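# Slide the wooden crate into the taped bay

## Task

Push or drag the wooden crate across the table until it sits inside the taped bay, keeping it flat on the table the whole time (any lift or tilt counts as failure). Afterwards open the grippers, release the crate and withdraw both hands from inside it. The crate must stay in the bay by itself; if it only holds there because the robot is holding or pressing it, the goal is not met.

## Robot and tools

Robot: two arms, left_arm and right_arm, each ending in a two-finger parallel gripper. The names are labels only and do not match the left or right side of any picture.

World frame: one frame shared by both arms. Origin on the table surface midway between the arm bases, +x away from the robot over the table, +z up, and left_arm sits toward +y. Each result has a state line `left_arm: …` | `right_arm: …` listing every gripper's end_effector_position (metres) and end_effector_quat_wxyz in this frame. Printed positions can be a bit off, especially when an arm reaches far.

Gripper axes: the fingers extend along the gripper's +z and close along its x axis. end_effector_position is the midpoint between the pads, and the fingertips stick out 17.5 mm past it. Pure rotations pivot about that point, which is 25 mm from the last joint's axis toward the gripper's -y.

The row (used by both motion tools): exactly 18 numbers, each in [-1, 1], one list covering both arms even when only one moves. Order: left_arm dx, dy, dz, rx, ry, rz, then left_gripper position, force_limit, speed; then the same nine for right_arm and right_gripper. dx..rz are an offset, not a pose: they are expressed in that gripper's own axes and counted from the gripper pose shown in the most recent result (if no result in this scene has shown it yet, or in a second or later call within one reply, from where the arm is when the action begins). Scale: 1.0 equals 0.6 m for dx, dy, dz and 180 degrees for the rotation vector rx, ry, rz. Zeros do not mean hold still; they pull the arm back to that reference pose.

Finger numbers are absolute settings, not offsets. position: +1 fully open (50 mm gap), pads meet near -0.65, -1 closes until something blocks them. force_limit per pad: -1 about 20 N, 0 about 102 N, +1 about 185 N (actual grip may exceed by ~17%). speed of the gap: -1 is 20 mm/s, 0 is 85 mm/s, +1 is 150 mm/s. A 0 is a real command, so to leave a gripper unchanged resend its previous three numbers. New force or speed only applies after the position changes by at least 0.01.

Tools:
- execute_actions {"actions": [...], "pictures": bool}. Empty list: just returns the state. One action {"rows": [[18 numbers], ...], "steps": n}: up to 15 rows and at most 15 steps of 1/30 s (default 15); each row is one step, the last row repeats to fill. Each row is measured from the same reference pose, not from the previous row. One wait {"steps": n} up to 300, counted from the previous result, so thinking time eats into it. A refused call moves nothing.
- move {"target": [18 numbers], "speed": m/s}: straight-line paths for both grippers toward the offset targets, finishing together, 0.5 to 10 s long (cut off at 10 s). speed 0.002 to 0.5, default 0.25; rotation up to twice that in rad/s. Paths ignore obstacles and the other arm; grippers lag, drift, and can overshoot speed near full reach. Finger numbers are sent at the start. Result adds a "move:" line with the ending (done, off_target, moving, held, fault), limits hit (paced = pose clipped; held = a check blocked steps, after which the arm may jump fast) and each gripper's remaining distance.
- wait {"seconds": 0 to 10}: lets time pass with no new command.
- zoom_image {"camera", "region": [x0, y0, x1, y1]}: enlarges part of the latest image of cam_high, cam_left_wrist or cam_right_wrist (504x504 each, origin top-left, region at most 504x504).
- show_instructions: shows the reference pages.
- finished_scene {"scene": n}: ends and grades the scene; irreversible.

Controller behaviour: each step the commanded pose is clipped to within 70 mm and 16 degrees of the measured pose, then solved by damped IK, position before orientation. After an action the arm only continues to its last clipped pose, so far targets need follow-up commands; read the pose in the result. A "Hand target" line shows where the controller is driving each gripper. "pose unreachable" means a clearance check altered or blocked that arm's command; HELD marks steps not sent.

Grip feedback: object_status 0 moving, 1 blocked while opening, 2 blocked while closing (holding), 3 reached position or pads met (likely empty). position_measured counts convert to opening ≈ (250 - counts) × 0.202 mm.

The robot keeps running while you think. For this task, avoid lifting or tilting the crate: push low against its side walls or with the gripper inside it, moving at modest speed, and never press far past contact. Afterwards open, raise the hands clear and check the crate stays in the bay unaided. Avoid knocking anything off the table, letting the arms collide, hard hits (a joint over its load limit freezes that arm for 10 s), and holding loads long enough for MOTOR HOT warnings, since overheating makes the arm sag. Outside pushes may occasionally nudge loose objects.

Each tool is called after "Request:" as name(argument=value, ...), one argument or row to a line, values as JSON.

Reference images:

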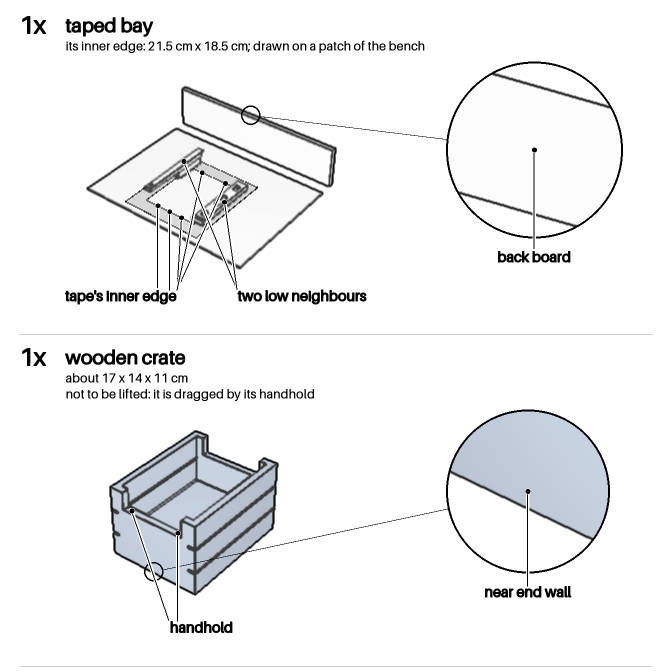

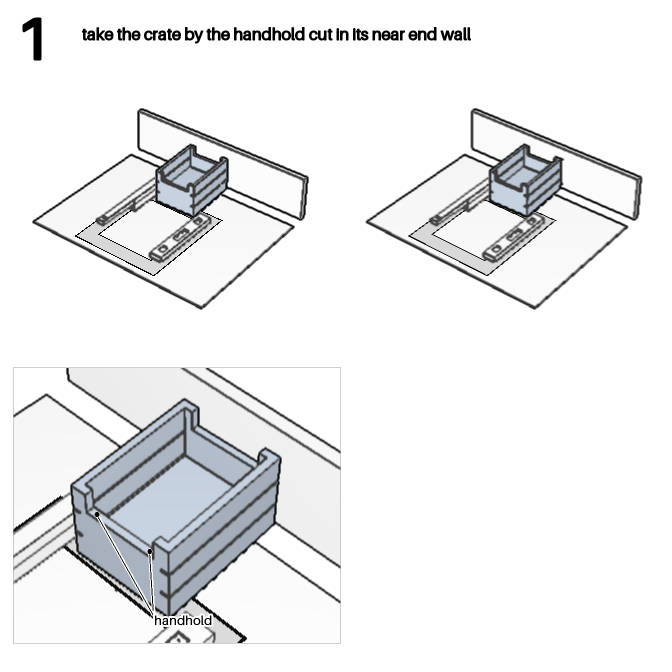

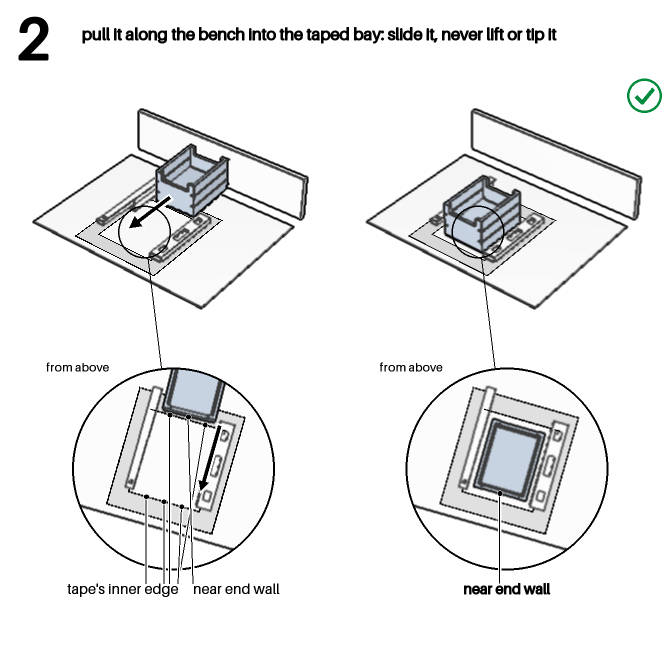

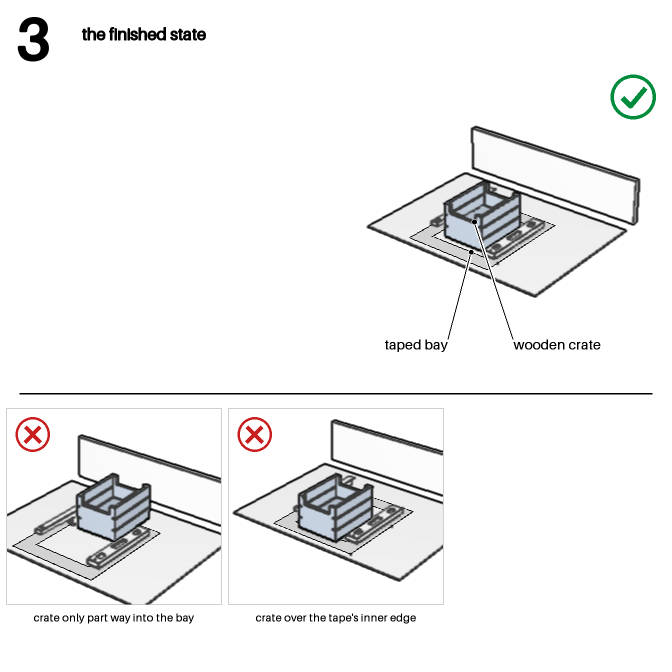

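## Session

Request:
execute_actions(
  actions=[],
)

Request:
zoom_image(
  camera="cam_high",
  region=[100, 100, 400, 400],
)

Scene clock: 0.00 s of 4200.00 s.
left_arm: end_effector_position=(+0.5164, +0.7204, +0.1962) position_measured=3 object_status=3 end_effector_quat_wxyz=(-0.018, +0.300, +0.920, +0.251) | right_arm: end_effector_position=(+0.5551, -0.4395, +0.2424) position_measured=3 object_status=3 end_effector_quat_wxyz=(+0.005, -0.251, +0.968, -0.028)
Joint positions: left_arm=[-0.39   0.692 -0.297  1.263 -0.261  0.898  2.215] | right_arm=[ 0.489  0.491 -0.489  1.4    0.288  1.295  3.43 ]
Joint velocities: left_arm=[ 0.001  0.001 -0.001 -0.     0.001  0.001 -0.   ] | right_arm=[-0.     0.001 -0.    -0.     0.    -0.    -0.   ]
Hand target (left_arm): +0.516, +0.720, +0.196; -0.018, +0.300, +0.920, +0.251
Hand target (right_arm): +0.555, -0.439, +0.242; +0.005, -0.251, +0.968, -0.028

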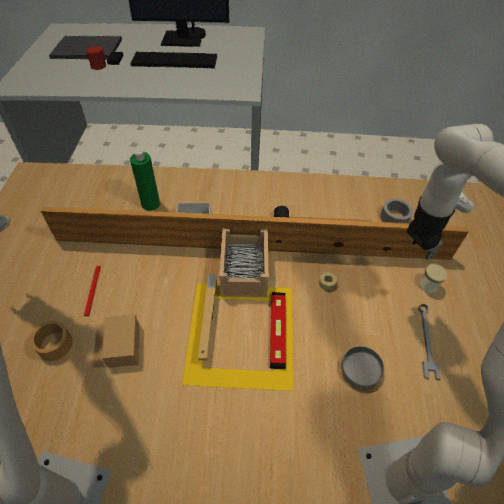

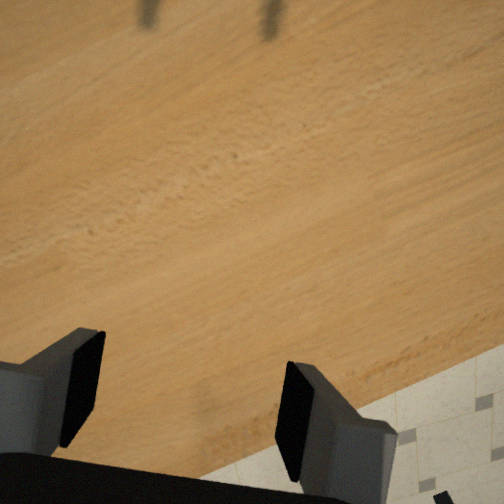

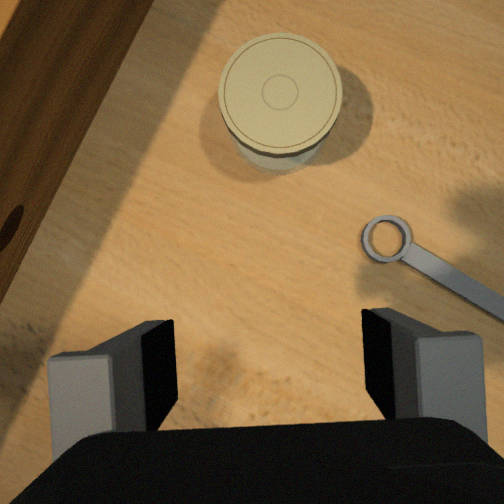

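Region (100, 100, 400, 400) of cam_high's 504x504 image, scaled by 1.680, with more detail than that image has.

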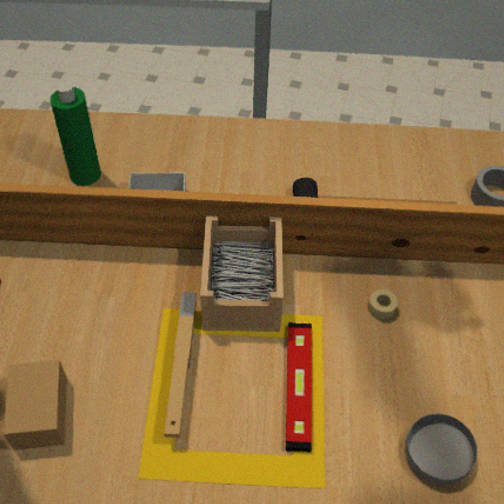

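Request:
move(
  target=[0,0,0,0,0,0,1,0,0,-0.367,0.697,0.025,-0.017,0,0.161,1,0,0],
)

Scene clock: 6.90 s of 4200.00 s.
left_arm: end_effector_position=(+0.5164, +0.7204, +0.1962) position_measured=3 object_status=3 end_effector_quat_wxyz=(-0.018, +0.300, +0.920, +0.251) | right_arm: end_effector_position=(+0.5453, +0.0309, +0.2019) position_measured=3 object_status=3 end_effector_quat_wxyz=(+0.005, -0.001, +1.000, -0.000)
Joint positions: left_arm=[-0.39   0.692 -0.297  1.263 -0.261  0.898  2.215] | right_arm=[-0.467  0.971 -0.392  0.588  0.329  1.611  2.269]
Joint velocities: left_arm=[0.001 0.    0.001 0.    0.    0.001 0.   ] | right_arm=[-0.009  0.017 -0.001 -0.018  0.     0.006  0.001]
Hand target (left_arm): +0.516, +0.720, +0.196; -0.018, +0.300, +0.920, +0.251
Hand target (right_arm): +0.545, +0.031, +0.201; +0.004, -0.001, +1.000, -0.001
Off the commanded pose (left_arm): 0.000 m, 0 deg.
Off the commanded pose (right_arm): 0.002 m, 0 deg.
After step 90, 1.47 s passed at rest.
move: done
camera_calibration (this result's frames):
cam_left_wrist: T_world_to_cam=[[-0.895752, 0.400732, 0.192462, 0.116615], [0.443412, 0.774384, 0.451348, -0.835662], [0.0318303, 0.489636, -0.871346, -0.0390584], [0, 0, 0, 1]] pos_world=[0.476244, 0.619516, 0.320697]
cam_right_wrist: T_world_to_cam=[[-0.997381, 0.0616293, -0.0378535, 0.552237], [0.0625257, 0.997779, -0.0229723, -0.0318785], [0.0363537, -0.025279, -0.999019, 0.349208], [0, 0, 0, 1]] pos_world=[0.540089, 0.00660132, 0.369037]

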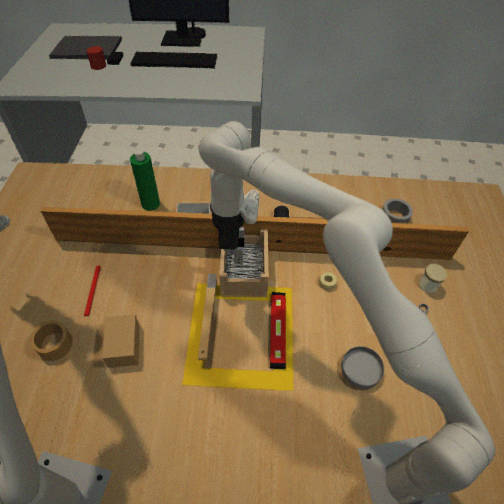

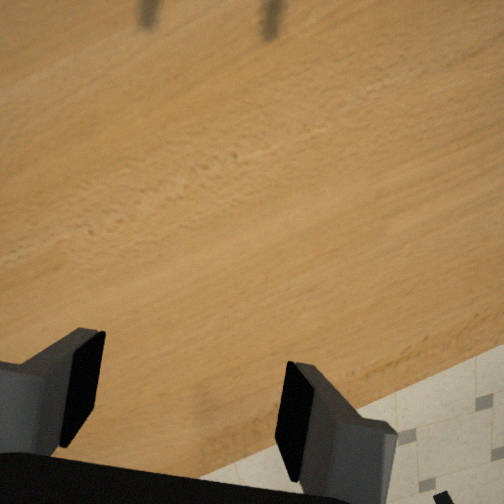

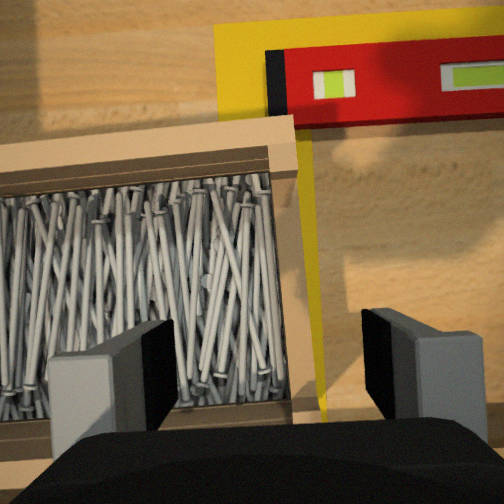

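Request:
move(
  target=[0,0,0,0,0,0,1,0,0,0.018,-0.026,0.165,0,0,0,1,0,0],
  speed=0.1,
)

Scene clock: 11.20 s of 4200.00 s.
left_arm: end_effector_position=(+0.5164, +0.7204, +0.1962) position_measured=3 object_status=3 end_effector_quat_wxyz=(-0.018, +0.300, +0.920, +0.251) | right_arm: end_effector_position=(+0.5353, +0.0150, +0.1027) position_measured=3 object_status=3 end_effector_quat_wxyz=(+0.005, -0.001, +1.000, -0.000)
Joint positions: left_arm=[-0.39   0.692 -0.297  1.263 -0.261  0.898  2.215] | right_arm=[-0.408  0.969 -0.397  0.931  0.346  1.291  2.21 ]
Joint velocities: left_arm=[-0.002 -0.002 -0.001 -0.001  0.001  0.    -0.   ] | right_arm=[ 0.003 -0.004  0.001  0.002 -0.    -0.002 -0.   ]
Hand target (left_arm): +0.516, +0.720, +0.196; -0.018, +0.300, +0.920, +0.251
Hand target (right_arm): +0.535, +0.015, +0.103; +0.005, -0.000, +1.000, -0.000
Off the commanded pose (left_arm): 0.000 m, 0 deg.
Off the commanded pose (right_arm): 0.000 m, 0 deg.
move: done
camera_calibration (this result's frames):
cam_left_wrist: T_world_to_cam=[[-0.895752, 0.400733, 0.19246, 0.116616], [0.443412, 0.774383, 0.45135, -0.835662], [0.031833, 0.489637, -0.871345, -0.0390613], [0, 0, 0, 1]] pos_world=[0.476245, 0.619516, 0.320696]
cam_right_wrist: T_world_to_cam=[[-0.997367, 0.0621712, -0.0373239, 0.539338], [0.063056, 0.997745, -0.023014, -0.0178626], [0.0358089, -0.025307, -0.999038, 0.250367], [0, 0, 0, 1]] pos_world=[0.530079, -0.00937296, 0.269845]

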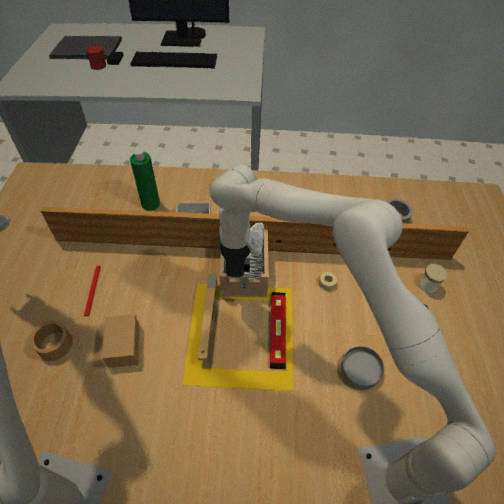

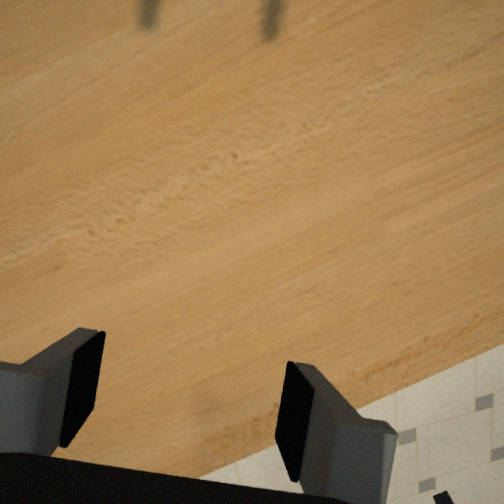

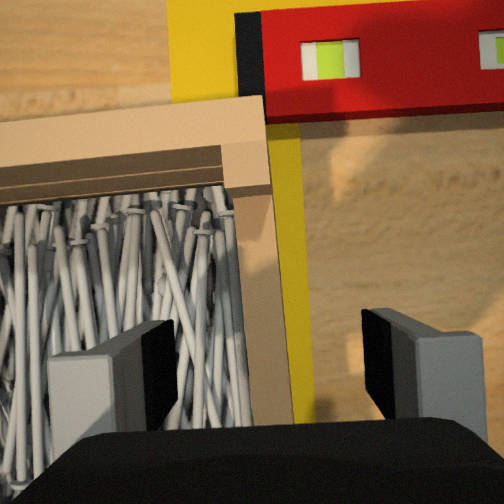

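Request:
move(
  target=[0,0,0,0,0,0,1,0,0,0,0,0.045,0,0,-0.01,1,0,0],
  speed=0.02,
)

Request:
move(
  target=[0,0,0,0,0,0,1,0,0,0,0,0,0,0,0,-1,-0.5,-0.5],
)

Scene clock: 15.57 s of 4200.00 s.
left_arm: end_effector_position=(+0.5164, +0.7204, +0.1962) position_measured=3 object_status=3 end_effector_quat_wxyz=(-0.018, +0.300, +0.920, +0.251) | right_arm: end_effector_position=(+0.5355, +0.0148, +0.0757) position_measured=3 object_status=3 end_effector_quat_wxyz=(+0.005, -0.016, +1.000, -0.000)
Joint positions: left_arm=[-0.39   0.692 -0.297  1.263 -0.261  0.898  2.215] | right_arm=[-0.404  0.996 -0.399  0.967  0.361  1.232  2.228]
Joint velocities: left_arm=[ 0.001  0.001  0.001  0.    -0.    -0.001  0.   ] | right_arm=[-0.001 -0.001 -0.001  0.     0.    -0.     0.   ]
Hand target (left_arm): +0.516, +0.720, +0.196; -0.018, +0.300, +0.920, +0.251
Hand target (right_arm): +0.535, +0.015, +0.076; +0.005, -0.016, +1.000, -0.000
Off the commanded pose (left_arm): 0.000 m, 0 deg.
Off the commanded pose (right_arm): 0.000 m, 0 deg.
move: done
camera_calibration (this result's frames):
cam_left_wrist: T_world_to_cam=[[-0.895752, 0.400734, 0.192459, 0.116616], [0.443413, 0.774381, 0.451352, -0.835663], [0.0318352, 0.489638, -0.871344, -0.039064], [0, 0, 0, 1]] pos_world=[0.476246, 0.619517, 0.320696]
cam_right_wrist: T_world_to_cam=[[-0.998827, 0.0309204, -0.037259, 0.539806], [0.0318023, 0.999222, -0.0233135, -0.00164162], [0.0365092, -0.0244711, -0.999034, 0.223005], [0, 0, 0, 1]] pos_world=[0.531084, -0.0095935, 0.242864]

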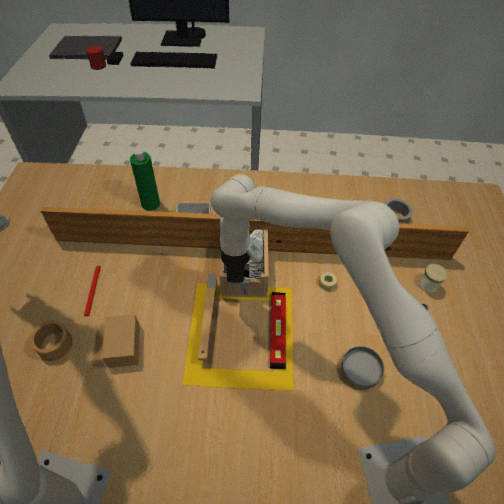

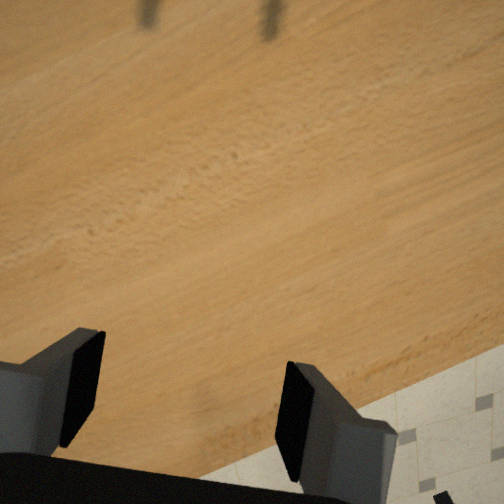

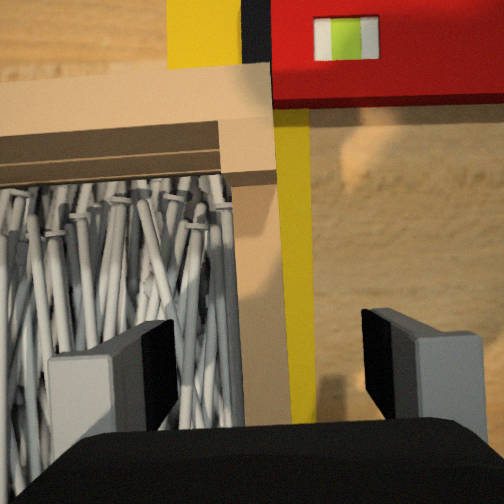

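Scene clock: 16.53 s of 4200.00 s.
left_arm: end_effector_position=(+0.5164, +0.7204, +0.1962) position_measured=3 object_status=3 end_effector_quat_wxyz=(-0.018, +0.300, +0.920, +0.251) | right_arm: end_effector_position=(+0.5359, +0.0148, +0.0757) position_measured=199 object_status=2 end_effector_quat_wxyz=(+0.005, -0.016, +1.000, -0.000)
Joint positions: left_arm=[-0.39   0.692 -0.297  1.263 -0.261  0.898  2.215] | right_arm=[-0.404  0.996 -0.399  0.967  0.361  1.232  2.229]
Joint velocities: left_arm=[-0.001 -0.001  0.     0.    -0.001  0.001  0.   ] | right_arm=[-0.    -0.     0.002  0.    -0.001 -0.003  0.   ]
Hand target (left_arm): +0.516, +0.720, +0.196; -0.018, +0.300, +0.920, +0.251
Hand target (right_arm): +0.535, +0.015, +0.076; +0.005, -0.016, +1.000, -0.000
Off the commanded pose (left_arm): 0.000 m, 0 deg.
Off the commanded pose (right_arm): 0.000 m, 0 deg.
move: done
camera_calibration (this result's frames):
cam_left_wrist: T_world_to_cam=[[-0.895752, 0.400735, 0.192458, 0.116617], [0.443413, 0.77438, 0.451354, -0.835663], [0.0318379, 0.48964, -0.871343, -0.0390669], [0, 0, 0, 1]] pos_world=[0.476247, 0.619517, 0.320696]
cam_right_wrist: T_world_to_cam=[[-0.998808, 0.0308938, -0.0377854, 0.540222], [0.0317735, 0.999233, -0.0229085, -0.00165323], [0.0370487, -0.0240817, -0.999023, 0.222732], [0, 0, 0, 1]] pos_world=[0.531378, -0.00967375, 0.242889]

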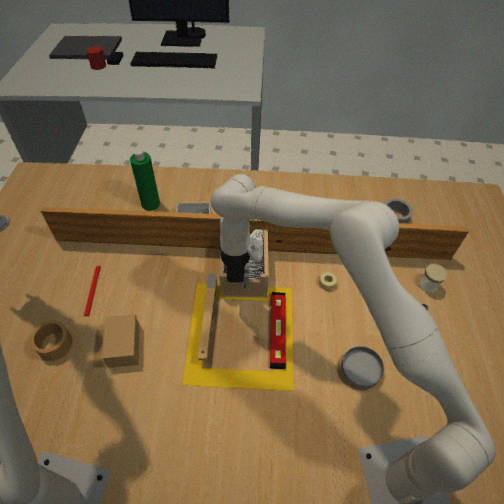

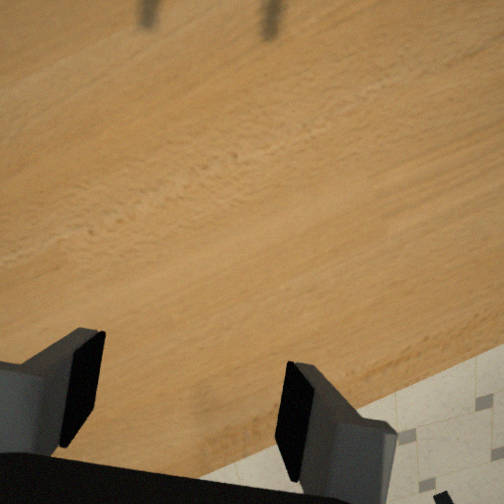

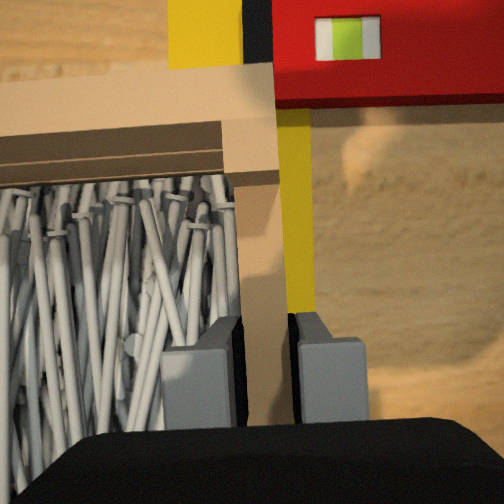

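Request:
move(
  target=[0,0,0,0,0,0,1,0,0,0.2,0.011,-0.001,0,0,0.005,-1,-0.5,-0.5],
  speed=0.03,
)

Scene clock: 23.30 s of 4200.00 s.
left_arm: end_effector_position=(+0.5164, +0.7204, +0.1962) position_measured=3 object_status=3 end_effector_quat_wxyz=(-0.018, +0.300, +0.920, +0.251) | right_arm: end_effector_position=(+0.4176, +0.0168, +0.0756) position_measured=199 object_status=2 end_effector_quat_wxyz=(+0.006, -0.007, +1.000, -0.000)
Joint positions: left_arm=[-0.39   0.692 -0.297  1.263 -0.261  0.898  2.215] | right_arm=[-0.489  0.815 -0.408  1.373  0.358  1.02   1.993]
Joint velocities: left_arm=[ 0.     0.     0.    -0.001 -0.001  0.001  0.   ] | right_arm=[ 0.    -0.002 -0.002  0.001  0.001 -0.    -0.001]
Hand target (left_arm): +0.516, +0.720, +0.196; -0.018, +0.300, +0.920, +0.251
Hand target (right_arm): +0.416, +0.017, +0.075; +0.005, -0.008, +1.000, -0.001
Off the commanded pose (left_arm): 0.000 m, 0 deg.
Off the commanded pose (right_arm): 0.002 m, 0 deg.
move: done
camera_calibration (this result's frames):
cam_left_wrist: T_world_to_cam=[[-0.895752, 0.400736, 0.192457, 0.116618], [0.443413, 0.774379, 0.451356, -0.835664], [0.0318403, 0.489641, -0.871343, -0.0390696], [0, 0, 0, 1]] pos_world=[0.476249, 0.619518, 0.320696]
cam_right_wrist: T_world_to_cam=[[-0.99797, 0.0495668, -0.0399958, 0.421548], [0.0504978, 0.998468, -0.0226106, -0.00766003], [0.0388138, -0.0245844, -0.998944, 0.226287], [0, 0, 0, 1]] pos_world=[0.412296, -0.00768334, 0.242735]

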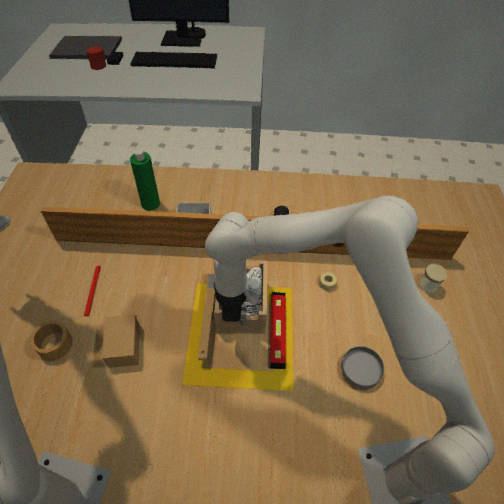

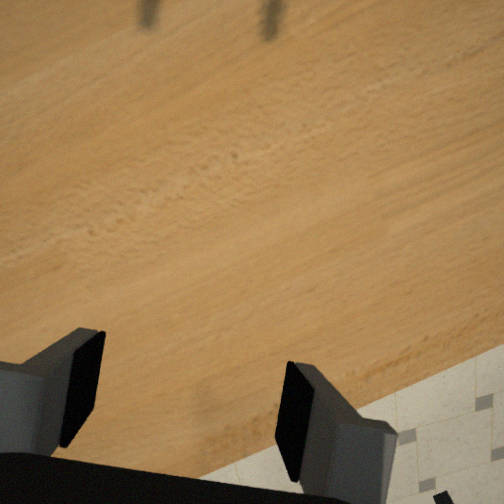

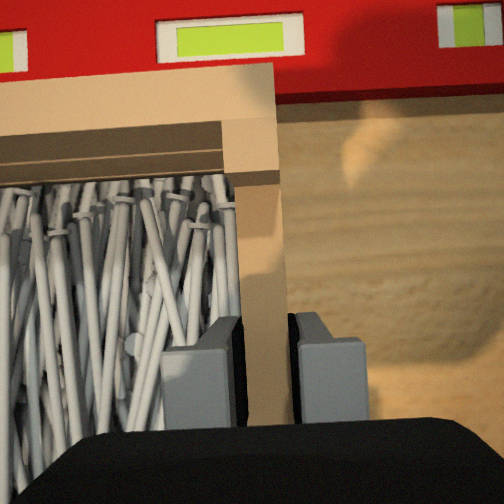

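Request:
move(
  target=[0,0,0,0,0,0,1,0,0,0.142,0,-0.001,0,0,0,-1,-0.5,-0.5],
  speed=0.03,
)

Request:
move(
  target=[0,0,0,0,0,0,1,0,0,0,0,0,0,0,0,1,0,0],
)

Request:
move(
  target=[0,0,0,0,0,0,1,0,0,0,0,-0.2,0,0,0,1,0,0],
  speed=0.15,
)

Request:
move(
  target=[0,0,0,0,0,0,1,0,0,0,-0.45,0,0,0,0,1,0,0],
)

Scene clock: 29.87 s of 4200.00 s.
left_arm: end_effector_position=(+0.5164, +0.7204, +0.1962) position_measured=3 object_status=3 end_effector_quat_wxyz=(-0.018, +0.300, +0.920, +0.251) | right_arm: end_effector_position=(+0.3344, +0.0151, +0.0755) position_measured=199 object_status=2 end_effector_quat_wxyz=(+0.007, -0.005, +1.000, -0.000)
Joint positions: left_arm=[-0.39   0.692 -0.297  1.263 -0.261  0.898  2.215] | right_arm=[-0.586  0.717 -0.413  1.583  0.357  0.91   1.83 ]
Joint velocities: left_arm=[-0.002 -0.    -0.     0.001 -0.     0.     0.   ] | right_arm=[-0.001 -0.001  0.     0.001  0.001  0.001 -0.001]
Hand target (left_arm): +0.516, +0.720, +0.196; -0.018, +0.300, +0.920, +0.251
Hand target (right_arm): +0.332, +0.015, +0.075; +0.006, -0.007, +1.000, -0.001
Off the commanded pose (left_arm): 0.000 m, 0 deg.
Off the commanded pose (right_arm): 0.002 m, 0 deg.
After step 90, 0.47 s passed at rest.
move: done
camera_calibration (this result's frames):
cam_left_wrist: T_world_to_cam=[[-0.895752, 0.400736, 0.192456, 0.116618], [0.443413, 0.774377, 0.451359, -0.835665], [0.0318428, 0.489643, -0.871341, -0.0390726], [0, 0, 0, 1]] pos_world=[0.47625, 0.619518, 0.320695]
cam_right_wrist: T_world_to_cam=[[-0.997737, 0.0524363, -0.0420753, 0.338577], [0.0534049, 0.998325, -0.0222341, -0.00275594], [0.0408389, -0.0244308, -0.998867, 0.228748], [0, 0, 0, 1]] pos_world=[0.328617, -0.00941393, 0.242673]

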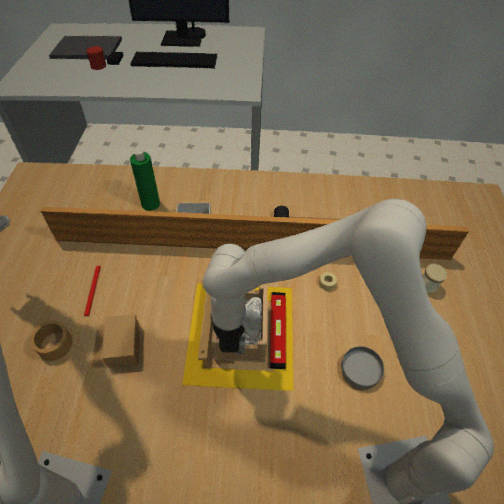

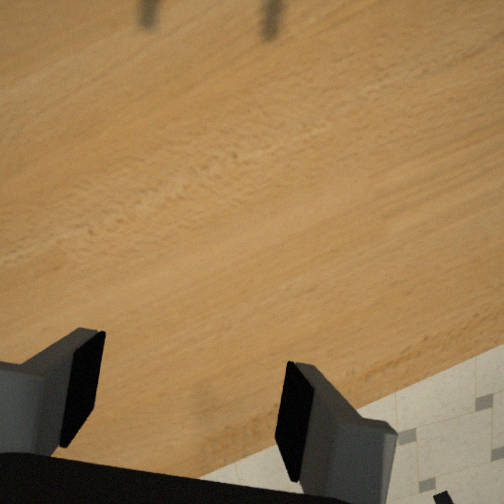

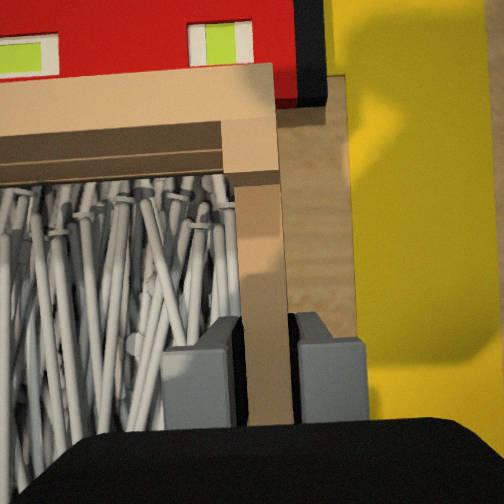

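Scene clock: 30.57 s of 4200.00 s.
left_arm: end_effector_position=(+0.5164, +0.7204, +0.1962) position_measured=3 object_status=3 end_effector_quat_wxyz=(-0.018, +0.300, +0.920, +0.251) | right_arm: end_effector_position=(+0.3344, +0.0151, +0.0755) position_measured=3 object_status=3 end_effector_quat_wxyz=(+0.007, -0.005, +1.000, -0.000)
Joint positions: left_arm=[-0.39   0.692 -0.297  1.263 -0.261  0.898  2.215] | right_arm=[-0.586  0.717 -0.414  1.583  0.358  0.91   1.829]
Joint velocities: left_arm=[-0.001  0.001 -0.001 -0.001  0.001  0.001  0.   ] | right_arm=[-0.    -0.     0.002  0.    -0.    -0.     0.   ]
Hand target (left_arm): +0.516, +0.720, +0.196; -0.018, +0.300, +0.920, +0.251
Hand target (right_arm): +0.334, +0.015, +0.076; +0.007, -0.005, +1.000, -0.000
Off the commanded pose (left_arm): 0.000 m, 0 deg.
Off the commanded pose (right_arm): 0.000 m, 0 deg.
move: done
camera_calibration (this result's frames):
cam_left_wrist: T_world_to_cam=[[-0.895752, 0.400737, 0.192454, 0.116619], [0.443413, 0.774376, 0.451361, -0.835665], [0.0318452, 0.489644, -0.871341, -0.0390754], [0, 0, 0, 1]] pos_world=[0.476251, 0.619519, 0.320695]
cam_right_wrist: T_world_to_cam=[[-0.997737, 0.0524376, -0.0420757, 0.338578], [0.0534059, 0.998325, -0.0222295, -0.00275827], [0.0408395, -0.0244263, -0.998867, 0.228748], [0, 0, 0, 1]] pos_world=[0.328618, -0.00941311, 0.242674]

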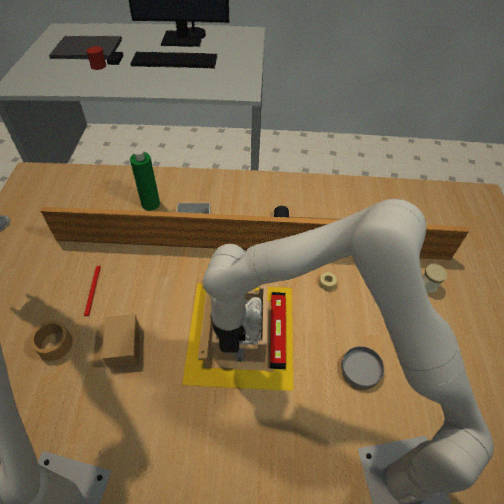

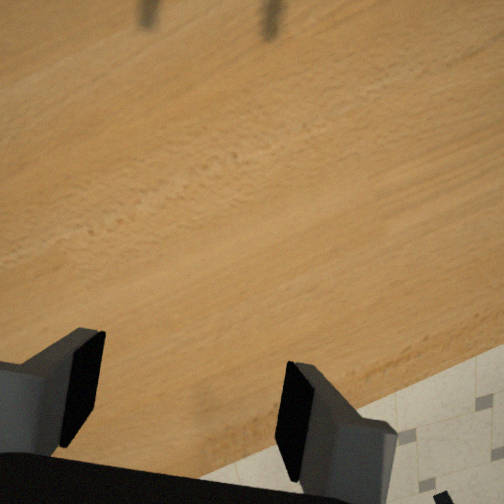

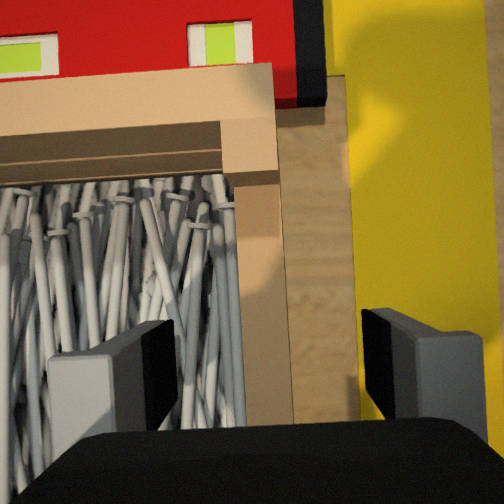

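Scene clock: 31.73 s of 4200.00 s.
left_arm: end_effector_position=(+0.5164, +0.7204, +0.1962) position_measured=3 object_status=3 end_effector_quat_wxyz=(-0.018, +0.300, +0.920, +0.251) | right_arm: end_effector_position=(+0.3325, +0.0155, +0.1954) position_measured=3 object_status=3 end_effector_quat_wxyz=(+0.007, -0.006, +1.000, -0.000)
Joint positions: left_arm=[-0.39   0.692 -0.297  1.263 -0.261  0.898  2.215] | right_arm=[-0.565  0.569 -0.46   1.419  0.272  1.209  1.901]
Joint velocities: left_arm=[-0.     0.002  0.    -0.    -0.     0.    -0.   ] | right_arm=[ 0.    -0.001  0.001 -0.    -0.     0.     0.   ]
Hand target (left_arm): +0.516, +0.720, +0.196; -0.018, +0.300, +0.920, +0.251
Hand target (right_arm): +0.333, +0.016, +0.195; +0.007, -0.006, +1.000, -0.000
Off the commanded pose (left_arm): 0.000 m, 0 deg.
Off the commanded pose (right_arm): 0.000 m, 0 deg.
move: done
camera_calibration (this result's frames):
cam_left_wrist: T_world_to_cam=[[-0.895751, 0.400738, 0.192453, 0.116619], [0.443413, 0.774375, 0.451363, -0.835666], [0.0318478, 0.489646, -0.87134, -0.0390783], [0, 0, 0, 1]] pos_world=[0.476252, 0.619519, 0.320695]
cam_right_wrist: T_world_to_cam=[[-0.99777, 0.0518085, -0.0420859, 0.341801], [0.0527752, 0.99836, -0.0221904, -0.000264281], [0.0408672, -0.024362, -0.998868, 0.348576], [0, 0, 0, 1]] pos_world=[0.326808, -0.00895237, 0.36256]

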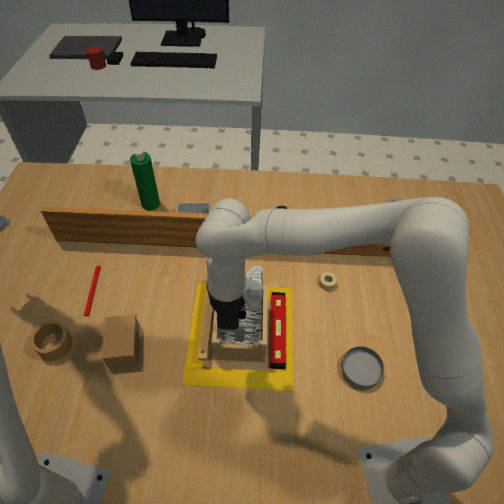

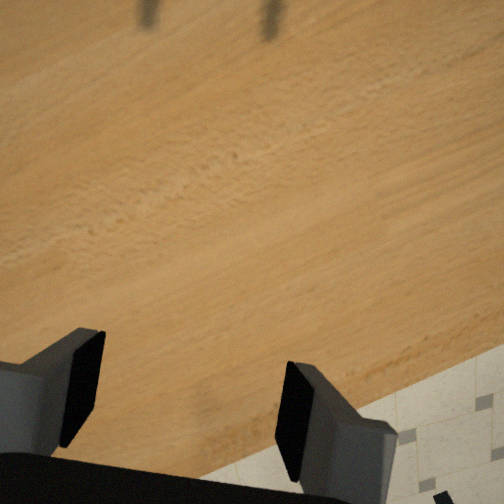

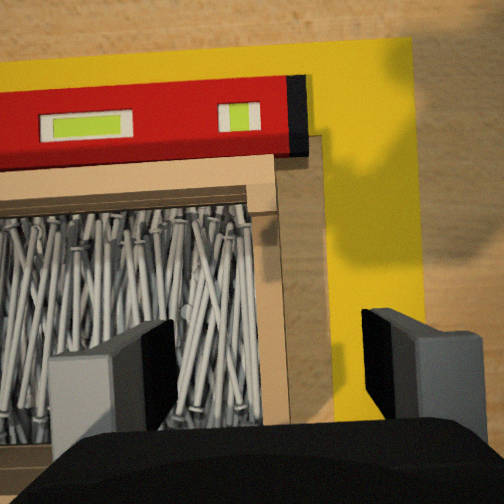

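Scene clock: 33.30 s of 4200.00 s.
left_arm: end_effector_position=(+0.5164, +0.7204, +0.1962) position_measured=3 object_status=3 end_effector_quat_wxyz=(-0.018, +0.300, +0.920, +0.251) | right_arm: end_effector_position=(+0.3357, -0.2540, +0.1961) position_measured=3 object_status=3 end_effector_quat_wxyz=(+0.007, -0.006, +1.000, +0.000)
Joint positions: left_arm=[-0.39   0.692 -0.297  1.263 -0.261  0.898  2.215] | right_arm=[-0.018  0.153 -0.409  2.014  0.083  0.976  2.492]
Joint velocities: left_arm=[-0.002  0.002 -0.001  0.001  0.001 -0.     0.   ] | right_arm=[ 0.005 -0.006  0.009 -0.    -0.002 -0.     0.003]
Hand target (left_arm): +0.516, +0.720, +0.196; -0.018, +0.300, +0.920, +0.251
Hand target (right_arm): +0.336, -0.254, +0.196; +0.008, -0.005, +1.000, +0.000
Off the commanded pose (left_arm): 0.000 m, 0 deg.
Off the commanded pose (right_arm): 0.001 m, 0 deg.
move: done
camera_calibration (this result's frames):
cam_left_wrist: T_world_to_cam=[[-0.895751, 0.400739, 0.192452, 0.11662], [0.443413, 0.774373, 0.451366, -0.835667], [0.0318501, 0.489647, -0.871339, -0.0390811], [0, 0, 0, 1]] pos_world=[0.476253, 0.61952, 0.320694]
cam_right_wrist: T_world_to_cam=[[-0.997751, 0.0514507, -0.0429657, 0.359024], [0.0523958, 0.998402, -0.021168, 0.268666], [0.0418079, -0.0233716, -0.998852, 0.3425], [0, 0, 0, 1]] pos_world=[0.32982, -0.278704, 0.36322]

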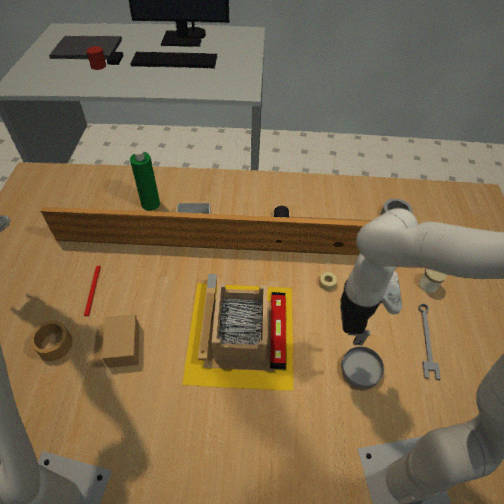

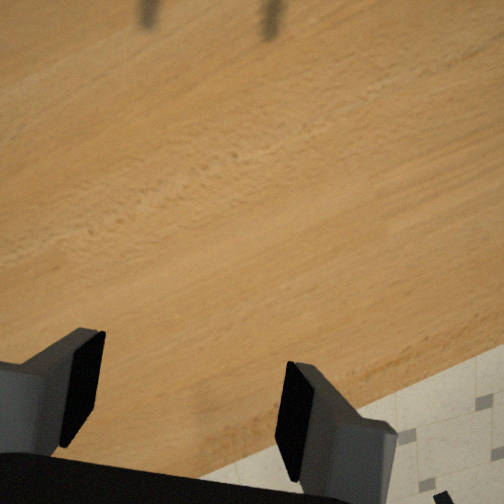

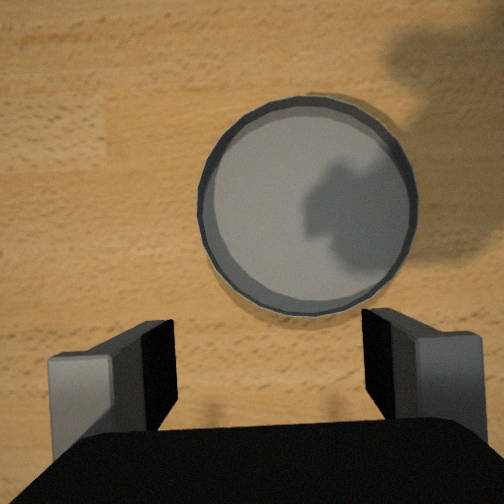

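Request:
finished_scene(
  scene=1,
)

The scene is finished: the task was done.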